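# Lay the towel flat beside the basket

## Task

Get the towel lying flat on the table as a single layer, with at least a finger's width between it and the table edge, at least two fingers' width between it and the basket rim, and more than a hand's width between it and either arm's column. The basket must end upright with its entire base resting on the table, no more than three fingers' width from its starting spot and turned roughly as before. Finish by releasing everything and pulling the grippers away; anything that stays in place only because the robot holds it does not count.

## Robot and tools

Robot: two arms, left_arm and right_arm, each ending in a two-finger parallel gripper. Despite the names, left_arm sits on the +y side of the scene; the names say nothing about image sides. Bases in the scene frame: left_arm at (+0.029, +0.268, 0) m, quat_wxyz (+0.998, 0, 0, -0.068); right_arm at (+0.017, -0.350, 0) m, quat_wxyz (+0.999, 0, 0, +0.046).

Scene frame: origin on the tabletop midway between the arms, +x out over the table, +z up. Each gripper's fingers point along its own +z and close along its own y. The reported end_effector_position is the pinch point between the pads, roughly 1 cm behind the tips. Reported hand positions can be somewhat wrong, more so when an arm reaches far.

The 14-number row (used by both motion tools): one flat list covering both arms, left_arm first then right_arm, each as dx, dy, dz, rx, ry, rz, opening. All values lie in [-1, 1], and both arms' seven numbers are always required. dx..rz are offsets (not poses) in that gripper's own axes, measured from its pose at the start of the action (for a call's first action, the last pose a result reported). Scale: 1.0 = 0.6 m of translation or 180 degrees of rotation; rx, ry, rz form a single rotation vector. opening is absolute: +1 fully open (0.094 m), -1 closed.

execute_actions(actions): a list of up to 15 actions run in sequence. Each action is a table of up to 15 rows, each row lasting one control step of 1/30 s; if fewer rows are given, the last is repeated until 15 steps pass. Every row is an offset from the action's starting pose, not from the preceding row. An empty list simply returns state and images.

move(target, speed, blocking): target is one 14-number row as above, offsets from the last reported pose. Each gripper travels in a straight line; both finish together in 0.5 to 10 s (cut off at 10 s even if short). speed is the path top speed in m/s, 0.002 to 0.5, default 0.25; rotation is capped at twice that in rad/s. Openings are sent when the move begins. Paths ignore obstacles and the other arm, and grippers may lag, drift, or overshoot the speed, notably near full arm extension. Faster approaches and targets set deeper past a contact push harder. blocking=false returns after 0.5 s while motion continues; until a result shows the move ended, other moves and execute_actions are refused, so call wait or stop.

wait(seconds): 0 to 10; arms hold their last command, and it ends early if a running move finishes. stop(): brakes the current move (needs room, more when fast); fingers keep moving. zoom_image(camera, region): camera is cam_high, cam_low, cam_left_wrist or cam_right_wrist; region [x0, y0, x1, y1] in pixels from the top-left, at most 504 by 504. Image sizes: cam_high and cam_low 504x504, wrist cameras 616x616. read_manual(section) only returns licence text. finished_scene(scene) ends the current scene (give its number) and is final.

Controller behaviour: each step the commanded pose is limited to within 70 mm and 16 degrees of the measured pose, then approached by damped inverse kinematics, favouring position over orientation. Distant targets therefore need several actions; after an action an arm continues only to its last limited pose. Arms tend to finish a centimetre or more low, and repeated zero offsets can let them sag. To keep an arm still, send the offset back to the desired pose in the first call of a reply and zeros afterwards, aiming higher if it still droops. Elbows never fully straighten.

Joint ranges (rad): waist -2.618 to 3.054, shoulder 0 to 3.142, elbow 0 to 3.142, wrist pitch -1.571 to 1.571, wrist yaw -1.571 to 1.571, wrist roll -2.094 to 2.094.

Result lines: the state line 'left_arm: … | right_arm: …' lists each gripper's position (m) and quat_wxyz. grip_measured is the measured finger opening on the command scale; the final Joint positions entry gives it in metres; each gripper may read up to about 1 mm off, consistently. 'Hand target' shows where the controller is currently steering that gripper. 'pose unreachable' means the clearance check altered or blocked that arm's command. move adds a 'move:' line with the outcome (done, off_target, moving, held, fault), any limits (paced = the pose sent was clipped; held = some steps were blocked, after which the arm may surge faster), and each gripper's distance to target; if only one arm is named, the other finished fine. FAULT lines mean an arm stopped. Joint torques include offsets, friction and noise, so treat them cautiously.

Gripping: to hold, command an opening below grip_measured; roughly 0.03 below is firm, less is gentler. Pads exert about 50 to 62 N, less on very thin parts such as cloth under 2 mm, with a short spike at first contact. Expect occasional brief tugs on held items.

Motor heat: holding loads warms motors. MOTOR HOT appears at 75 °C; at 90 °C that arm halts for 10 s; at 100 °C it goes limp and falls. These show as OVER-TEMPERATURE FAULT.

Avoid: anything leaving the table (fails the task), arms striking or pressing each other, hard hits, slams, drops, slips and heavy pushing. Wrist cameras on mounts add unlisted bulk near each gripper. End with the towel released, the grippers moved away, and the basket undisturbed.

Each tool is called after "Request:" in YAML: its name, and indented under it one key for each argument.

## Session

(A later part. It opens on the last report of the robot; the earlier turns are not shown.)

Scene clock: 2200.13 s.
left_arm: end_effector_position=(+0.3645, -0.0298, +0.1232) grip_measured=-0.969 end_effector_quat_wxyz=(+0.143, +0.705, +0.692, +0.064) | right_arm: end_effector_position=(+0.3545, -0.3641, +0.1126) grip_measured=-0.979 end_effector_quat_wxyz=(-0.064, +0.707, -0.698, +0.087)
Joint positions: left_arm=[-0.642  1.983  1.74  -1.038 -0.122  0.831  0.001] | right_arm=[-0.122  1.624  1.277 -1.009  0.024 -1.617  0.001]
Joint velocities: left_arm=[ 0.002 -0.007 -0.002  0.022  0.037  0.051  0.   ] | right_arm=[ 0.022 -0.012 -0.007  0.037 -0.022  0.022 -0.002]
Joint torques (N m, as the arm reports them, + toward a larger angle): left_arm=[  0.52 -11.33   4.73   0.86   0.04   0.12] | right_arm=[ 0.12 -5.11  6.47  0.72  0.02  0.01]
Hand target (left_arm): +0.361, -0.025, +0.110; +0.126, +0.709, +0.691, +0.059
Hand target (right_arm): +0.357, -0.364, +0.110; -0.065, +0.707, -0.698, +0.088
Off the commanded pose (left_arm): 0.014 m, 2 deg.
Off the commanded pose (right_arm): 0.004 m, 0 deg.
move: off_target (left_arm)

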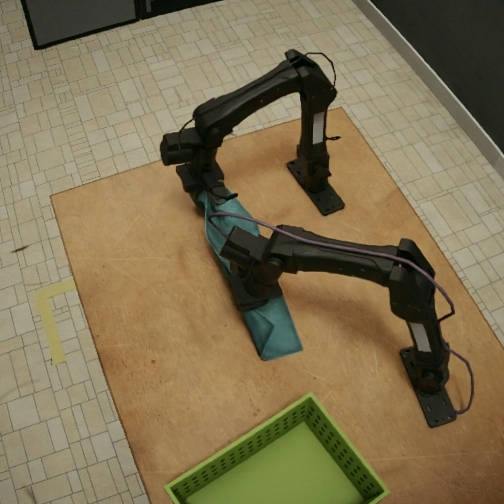

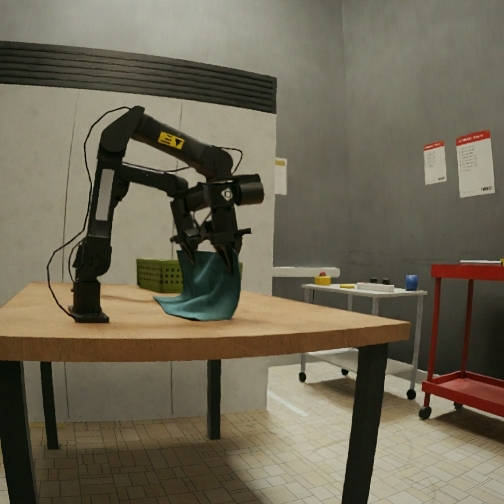

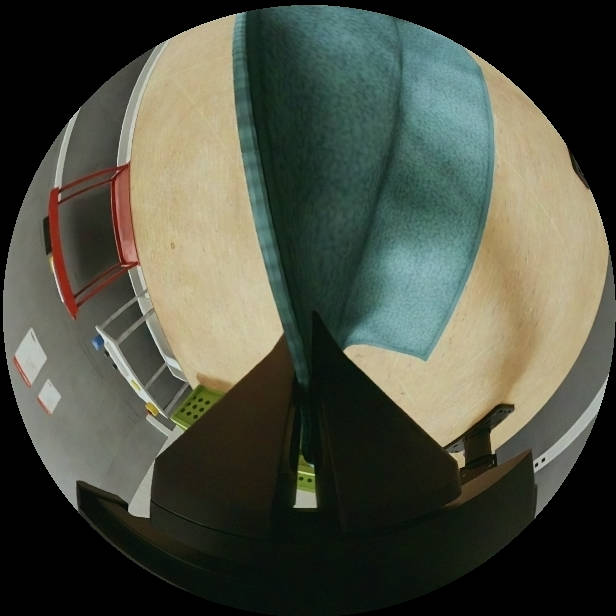

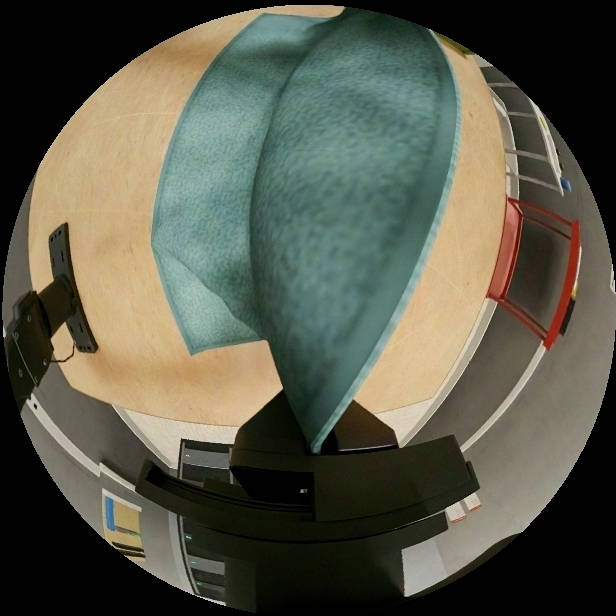

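Request:
move:
  target: [0.016,0.042,0.098,0,0,0,-1, 0,-0.061,0.084,0,0,0,-1]
  speed: 0.05

Scene clock: 2204.40 s.
left_arm: end_effector_position=(+0.4051, -0.0289, +0.0786) grip_measured=-0.969 end_effector_quat_wxyz=(+0.147, +0.703, +0.693, +0.069) | right_arm: end_effector_position=(+0.3884, -0.3651, +0.0641) grip_measured=-0.979 end_effector_quat_wxyz=(-0.052, +0.709, -0.700, +0.074)
Joint positions: left_arm=[-0.578  2.105  1.74  -0.899 -0.114  0.89   0.001] | right_arm=[-0.122  1.815  1.309 -0.885  0.024 -1.617  0.001]
Joint velocities: left_arm=[ 0.022  0.007 -0.002 -0.066 -0.037 -0.007  0.001] | right_arm=[ 0.017  0.007 -0.012 -0.051  0.037 -0.007 -0.001]
Joint torques (N m, as the arm reports them, + toward a larger angle): left_arm=[  0.63 -12.55   7.17   0.89   0.06   0.1 ] | right_arm=[ 0.13 -6.81  9.3   0.59  0.02  0.01]
Hand target (left_arm): +0.405, -0.027, +0.073; +0.142, +0.705, +0.692, +0.064
Hand target (right_arm): +0.400, -0.365, +0.071; -0.064, +0.707, -0.698, +0.087
Off the commanded pose (left_arm): 0.006 m, 1 deg.
Off the commanded pose (right_arm): 0.015 m, 2 deg.
move: off_target (right_arm)

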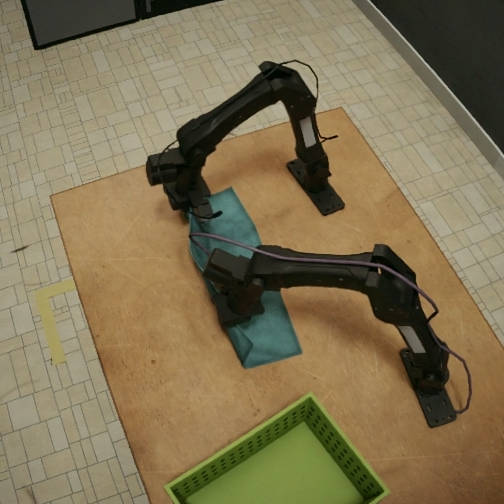

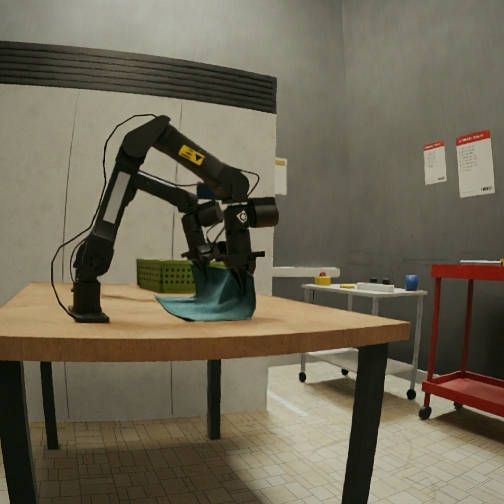

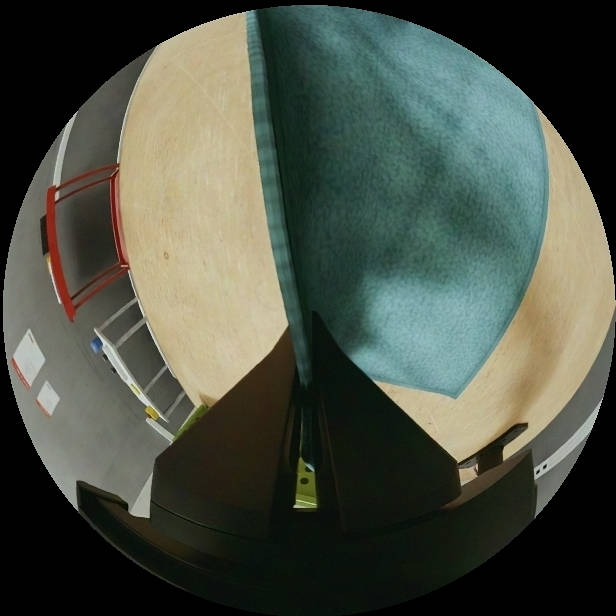

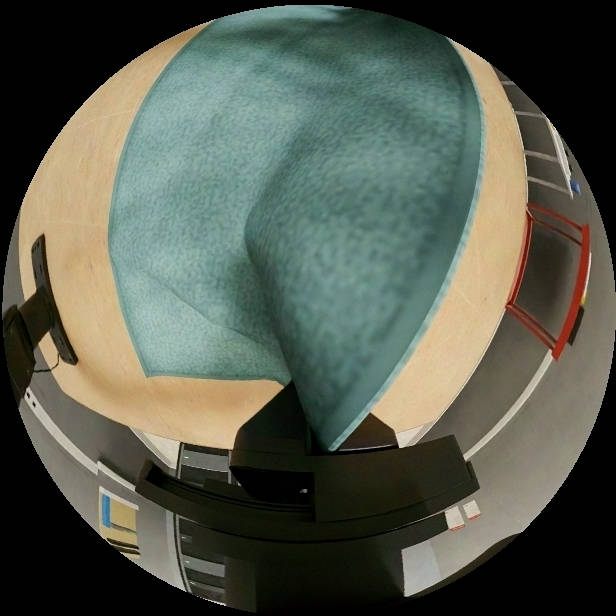

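Request:
move:
  target: [0.01,0.043,0.064,0.14,0,0,-1, 0,-0.078,0.035,-0.12,0,0,-1]
  speed: 0.05

Scene clock: 2217.07 s.
left_arm: end_effector_position=(+0.4395, -0.0277, +0.0475) grip_measured=-0.969 end_effector_quat_wxyz=(+0.023, +0.717, +0.694, -0.069) | right_arm: end_effector_position=(+0.4369, -0.3680, +0.0457) grip_measured=-0.979 end_effector_quat_wxyz=(-0.080, -0.705, +0.702, +0.062)
Joint positions: left_arm=[-0.44   2.691  2.692 -1.558  0.145  1.027  0.001] | right_arm=[-0.122  2.416  2.156 -1.511  0.032 -1.601  0.001]
Joint velocities: left_arm=[ 0.002  0.012  0.007 -0.066 -0.037 -0.022 -0.   ] | right_arm=[ 0.007 -0.017 -0.007 -0.066  0.022  0.037  0.001]
Joint torques (N m, as the arm reports them, + toward a larger angle): left_arm=[  0.53 -15.69   9.45   0.09   0.29   0.15] | right_arm=[  0.72 -10.71   8.54  -0.24   0.07   0.05]
Hand target (left_arm): +0.440, -0.027, +0.049; +0.025, +0.717, +0.692, -0.077
Hand target (right_arm): +0.439, -0.365, +0.051; +0.081, +0.706, -0.701, -0.058
Off the commanded pose (left_arm): 0.003 m, 4 deg.
Off the commanded pose (right_arm): 0.007 m, 0 deg.
joint sent to its limit (left arm) — the command would take joint 4 (wrist pitch) past its lower limit, so that joint was sent only as far as its limit.
move: off_target (left_arm)

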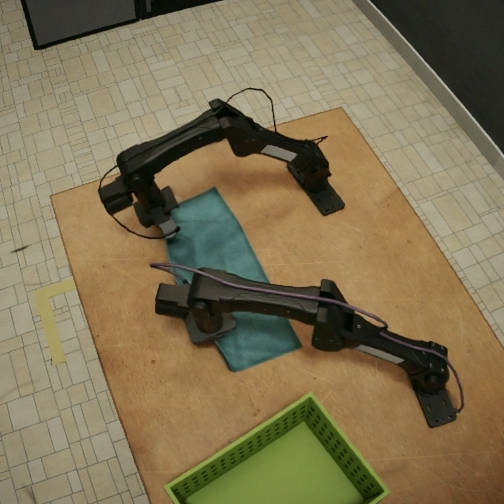

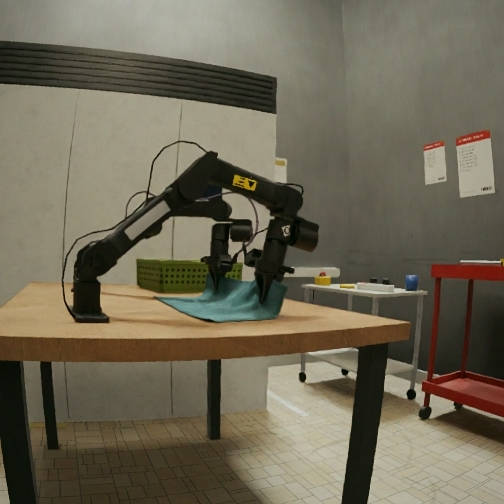

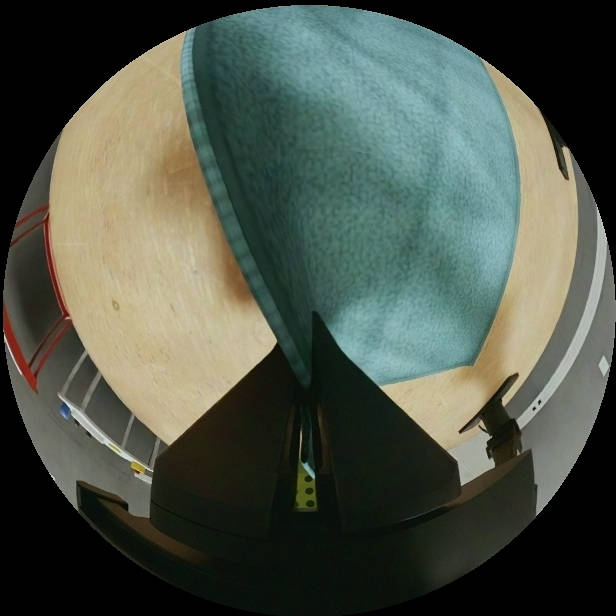

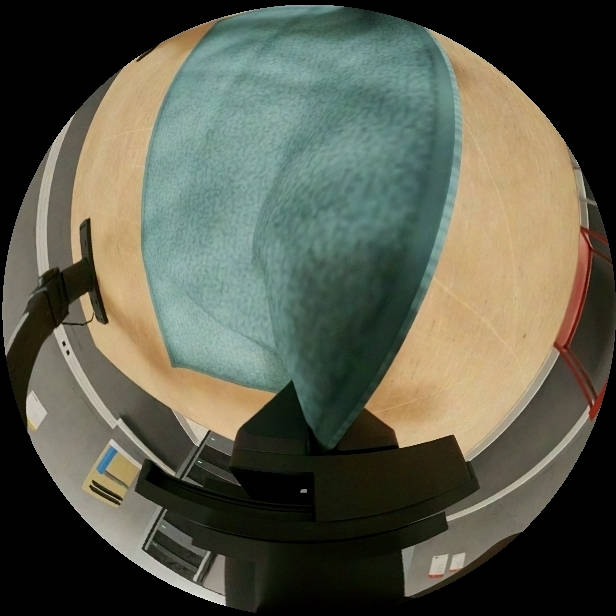

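Request:
execute_actions:
  actions:
    - [[0,0,0,0,0,0,-0.9, 0,0,0,0,0,0,-0.9],[0,0,0,0,0,0,-0.8, 0,0,0,0,0,0,-0.8],[0,0,0,0,0,0,-0.7, 0,0,0,0,0,0,-0.7],[0,0,0,0,0,0,-0.6, 0,0,0,0,0,0,-0.6],[0,0,0,0,0,0,-0.5, 0,0,0,0,0,0,-0.5],[0,0,0,0,0,0,-0.4, 0,0,0,0,0,0,-0.4],[0,0,0,0,0,0,-0.3, 0,0,0,0,0,0,-0.3],[0,0,0,0,0,0,-0.2, 0,0,0,0,0,0,-0.2],[0,0,0,0,0,0,-0.1, 0,0,0,0,0,0,-0.1],[0,0,0,0,0,0,0, 0,0,0,0,0,0,0],[0,0,0,0,0,0,0.1, 0,0,0,0,0,0,0.1],[0,0,0,0,0,0,0.2, 0,0,0,0,0,0,0.2],[0,0,0,0,0,0,0.3, 0,0,0,0,0,0,0.3]]

Scene clock: 2222.13 s.
left_arm: end_effector_position=(+0.4395, -0.0277, +0.0475) grip_measured=+0.295 end_effector_quat_wxyz=(+0.023, +0.717, +0.693, -0.069) | right_arm: end_effector_position=(+0.4363, -0.3681, +0.0458) grip_measured=+0.295 end_effector_quat_wxyz=(-0.081, -0.705, +0.702, +0.062)
Joint positions: left_arm=[-0.44   2.691  2.692 -1.558  0.146  1.027  0.061] | right_arm=[-0.122  2.416  2.156 -1.513  0.033 -1.601  0.061]
Joint velocities: left_arm=[-0.012 -0.027 -0.007  0.007 -0.022 -0.022  0.005] | right_arm=[-0.007  0.002  0.017  0.007 -0.022 -0.037  0.005]
Joint torques (N m, as the arm reports them, + toward a larger angle): left_arm=[  0.05 -16.83   6.75   0.27   0.07   0.01] | right_arm=[ -0.01 -11.     5.93  -0.13   0.02  -0.01]
Hand target (left_arm): +0.440, -0.028, +0.047; +0.023, +0.717, +0.694, -0.069
Hand target (right_arm): +0.437, -0.368, +0.046; +0.080, +0.705, -0.702, -0.061
Off the commanded pose (left_arm): 0.000 m, 0 deg.
Off the commanded pose (right_arm): 0.001 m, 0 deg.

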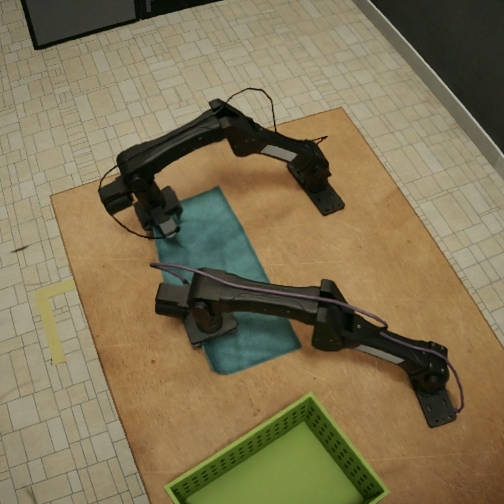

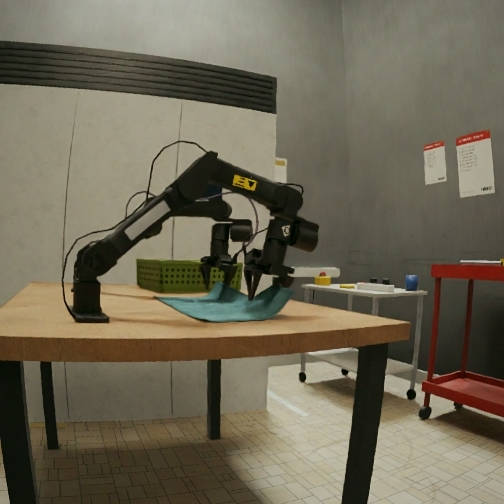

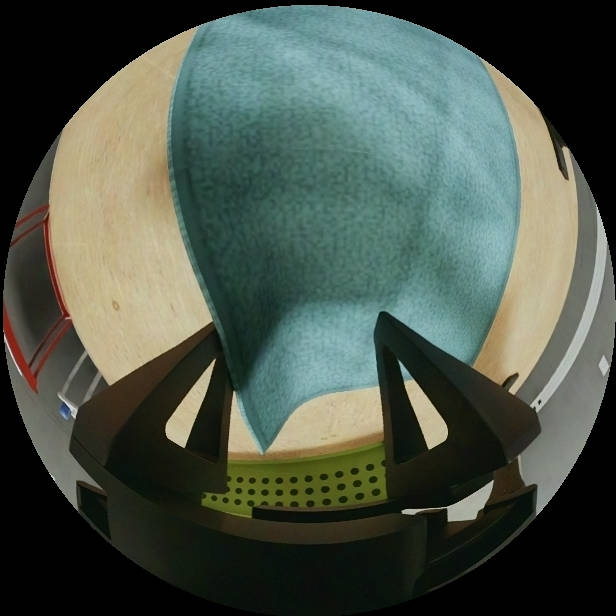

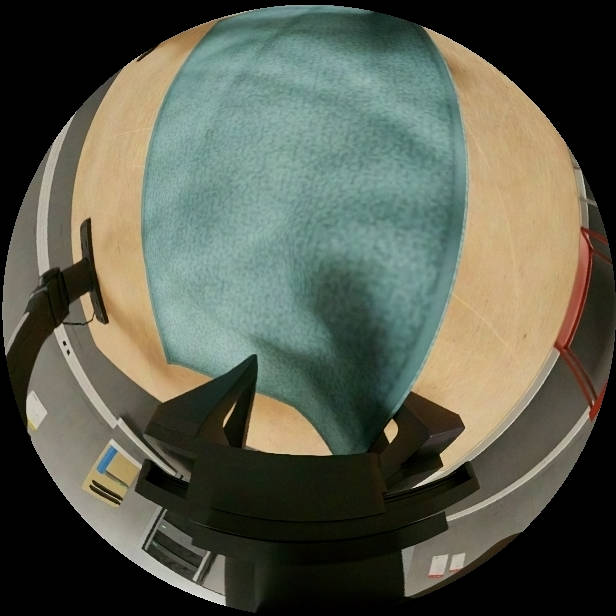

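Request:
move:
  target: [0,0.03,-0.17,0,0,0,0.3, 0,-0.03,-0.17,0,0,0,0.3]
  speed: 0.05

Scene clock: 2226.17 s.
left_arm: end_effector_position=(+0.4627, -0.0156, +0.1339) grip_measured=+0.298 end_effector_quat_wxyz=(+0.120, +0.704, +0.698, -0.044) | right_arm: end_effector_position=(+0.4738, -0.3692, +0.1193) grip_measured=+0.298 end_effector_quat_wxyz=(-0.002, -0.707, +0.707, -0.022)
Joint positions: left_arm=[-0.396  2.545  2.748 -1.562  0.146  1.032  0.061] | right_arm=[-0.122  2.347  2.349 -1.542  0.033 -1.601  0.061]
Joint velocities: left_arm=[ 0.012  0.012 -0.007 -0.037 -0.066 -0.066 -0.001] | right_arm=[ 0.007 -0.007  0.017  0.022  0.051  0.037  0.   ]
Joint torques (N m, as the arm reports them, + toward a larger angle): left_arm=[  0.65 -16.92   9.05   0.52   0.2    0.11] | right_arm=[  0.61 -13.51   8.73   0.12   0.03  -0.01]
Hand target (left_arm): +0.464, -0.014, +0.146; +0.133, +0.705, +0.695, -0.044
Hand target (right_arm): +0.475, -0.366, +0.142; -0.015, +0.709, -0.704, +0.040
Off the commanded pose (left_arm): 0.013 m, 12 deg.
Off the commanded pose (right_arm): 0.023 m, 13 deg.
joint sent to its limit (left arm) — the command would take joint 4 (wrist pitch) past its lower limit, so that joint was sent only as far as its limit.
joint sent to its limit (right arm) — the command would take joint 4 (wrist pitch) past its lower limit, so that joint was sent only as far as its limit.
move: off_target (left_arm, right_arm)

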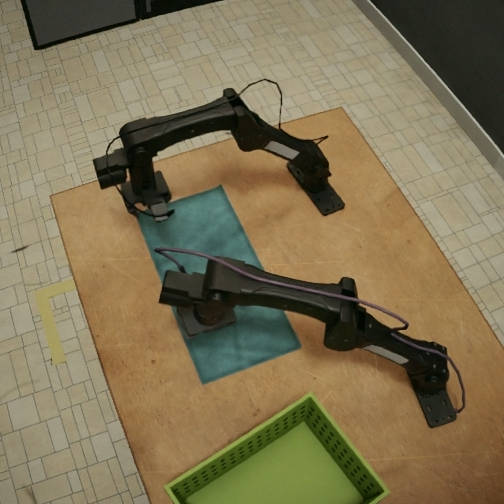

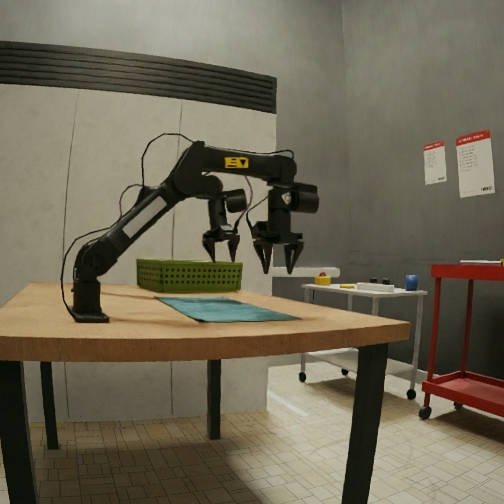

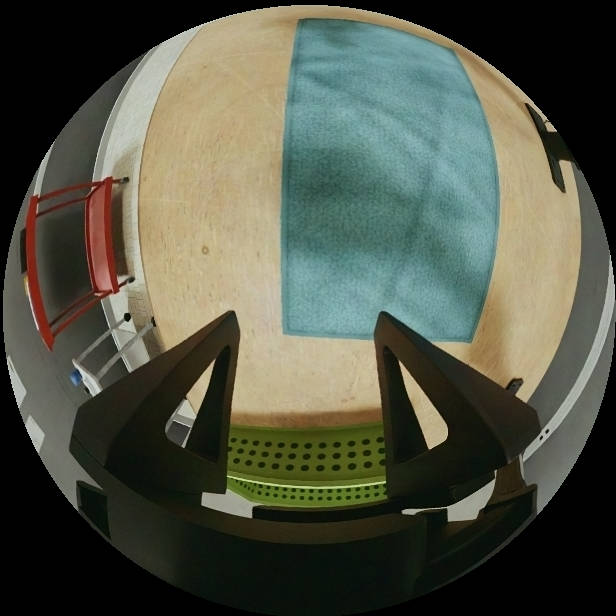

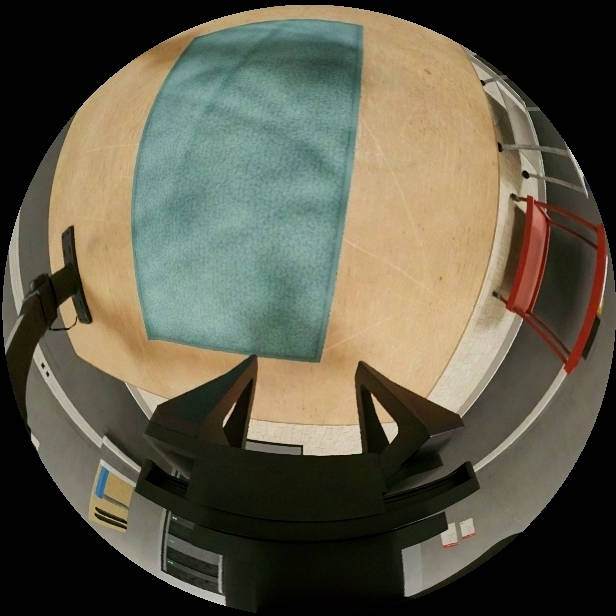

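Request:
execute_actions:
  actions: []

Scene clock: 2233.80 s.
left_arm: end_effector_position=(+0.4627, -0.0156, +0.1339) grip_measured=+0.298 end_effector_quat_wxyz=(+0.120, +0.704, +0.698, -0.044) | right_arm: end_effector_position=(+0.4738, -0.3692, +0.1193) grip_measured=+0.298 end_effector_quat_wxyz=(-0.002, -0.707, +0.707, -0.022)
Joint positions: left_arm=[-0.396  2.545  2.748 -1.562  0.146  1.032  0.061] | right_arm=[-0.122  2.347  2.349 -1.542  0.033 -1.601  0.061]
Joint velocities: left_arm=[-0.002 -0.022  0.012 -0.051 -0.037  0.066  0.   ] | right_arm=[ 0.017 -0.017 -0.002  0.022 -0.007 -0.007 -0.001]
Joint torques (N m, as the arm reports them, + toward a larger angle): left_arm=[  0.42 -16.84   9.23   0.52   0.21   0.13] | right_arm=[  0.61 -13.49   8.72   0.12   0.03  -0.01]
Hand target (left_arm): +0.464, -0.014, +0.146; +0.133, +0.705, +0.695, -0.044
Hand target (right_arm): +0.475, -0.366, +0.142; -0.015, +0.709, -0.704, +0.040
Off the commanded pose (left_arm): 0.013 m, 12 deg.
Off the commanded pose (right_arm): 0.023 m, 13 deg.

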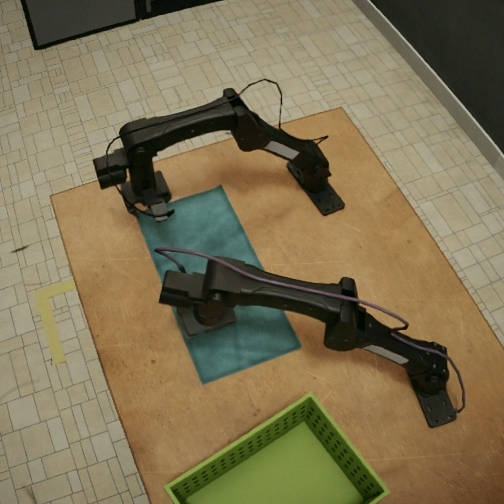

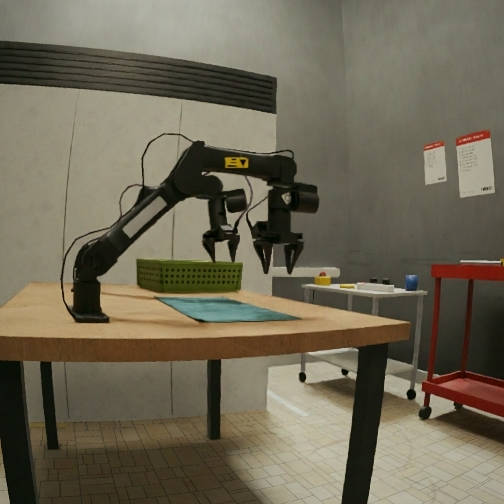

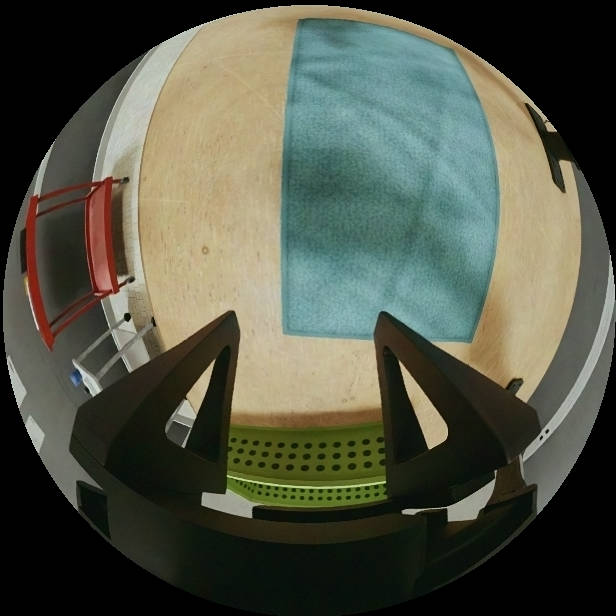

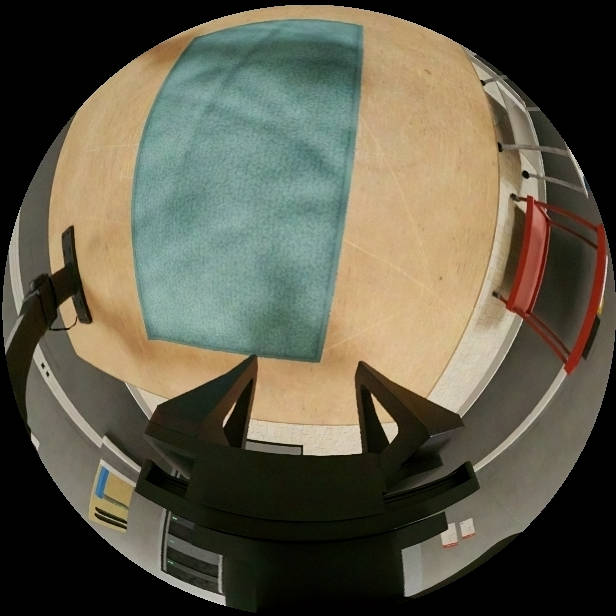

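Request:
move:
  target: [0.38,-0.43,-0.22,0,0,0,0.3, 0.05,0.45,-0.22,0,0,0,0.3]
  speed: 0.2

Scene clock: 2241.73 s.
left_arm: end_effector_position=(+0.2048, +0.2370, +0.1842) grip_measured=+0.298 end_effector_quat_wxyz=(+0.122, +0.704, +0.699, -0.029) | right_arm: end_effector_position=(+0.2051, -0.3943, +0.2455) grip_measured=+0.298 end_effector_quat_wxyz=(-0.070, +0.701, -0.696, +0.138)
Joint positions: left_arm=[ 0.17   1.11   1.157 -1.493  0.218  1.599  0.061] | right_arm=[-0.296  1.101  1.393 -1.555  0.033 -1.788  0.061]
Joint velocities: left_arm=[-0.002 -0.012 -0.012 -0.022  0.037  0.037 -0.   ] | right_arm=[-0.017 -0.022 -0.012  0.037  0.037  0.007 -0.001]
Joint torques (N m, as the arm reports them, + toward a larger angle): left_arm=[ 0.67 -3.42  4.64  0.28  0.34  0.14] | right_arm=[-0.85 -2.07  5.21  0.69 -0.02 -0.03]
Hand target (left_arm): +0.195, +0.235, +0.179; +0.118, +0.704, +0.698, -0.046
Hand target (right_arm): +0.202, -0.395, +0.245; -0.072, +0.699, -0.697, +0.139
Off the commanded pose (left_arm): 0.008 m, 2 deg.
Off the commanded pose (right_arm): 0.005 m, 16 deg.
joint sent to its limit (right arm) — the command would take joint 4 (wrist pitch) past its lower limit, so that joint was sent only as far as its limit.
move: off_target (right_arm); limits=paced

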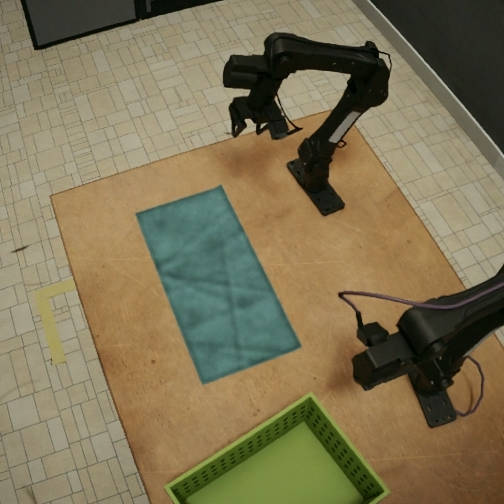

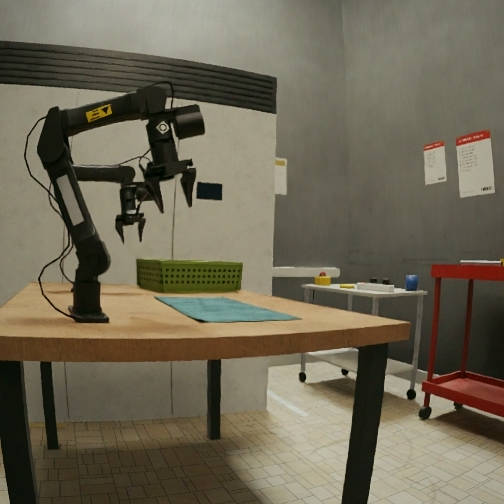

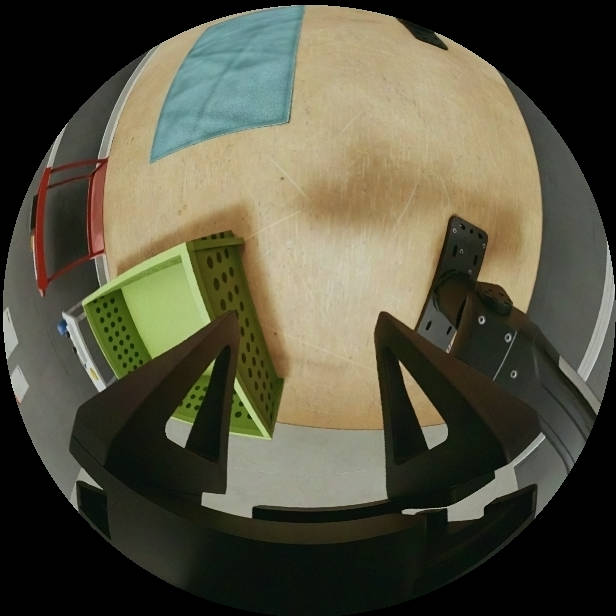

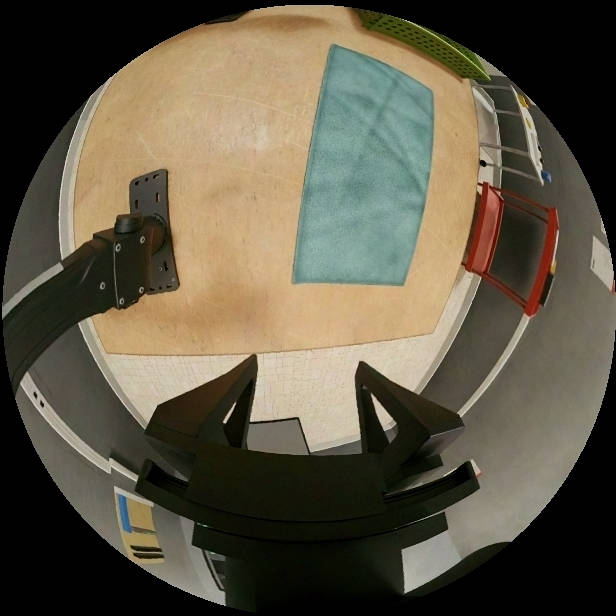

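Request:
zoom_image:
  camera: "cam_high"
  region: [100, 160, 340, 400]

Request:
zoom_image:
  camera: "cam_low"
  region: [120, 260, 340, 350]

Region (100, 160, 340, 400) of cam_high's 504x504 image, scaled by 2.100, with more detail than that image has.

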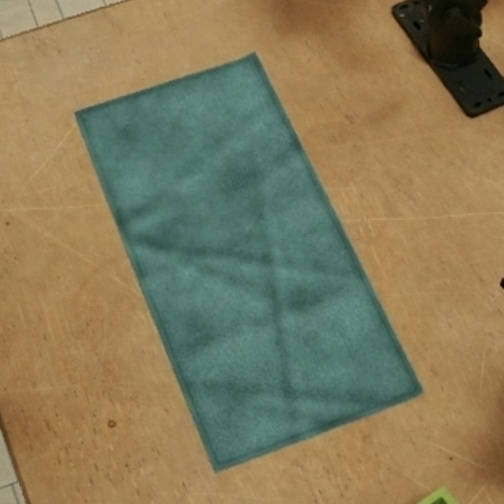

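Region (120, 260, 340, 350) of cam_low's 504x504 image, scaled by 2.291, with more detail than that image has; it fills the top 206 rows of this view, and the rest is white.

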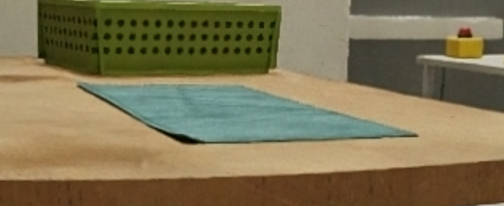

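Request:
finished_scene:
  scene: 1

The scene is finished: the task was done.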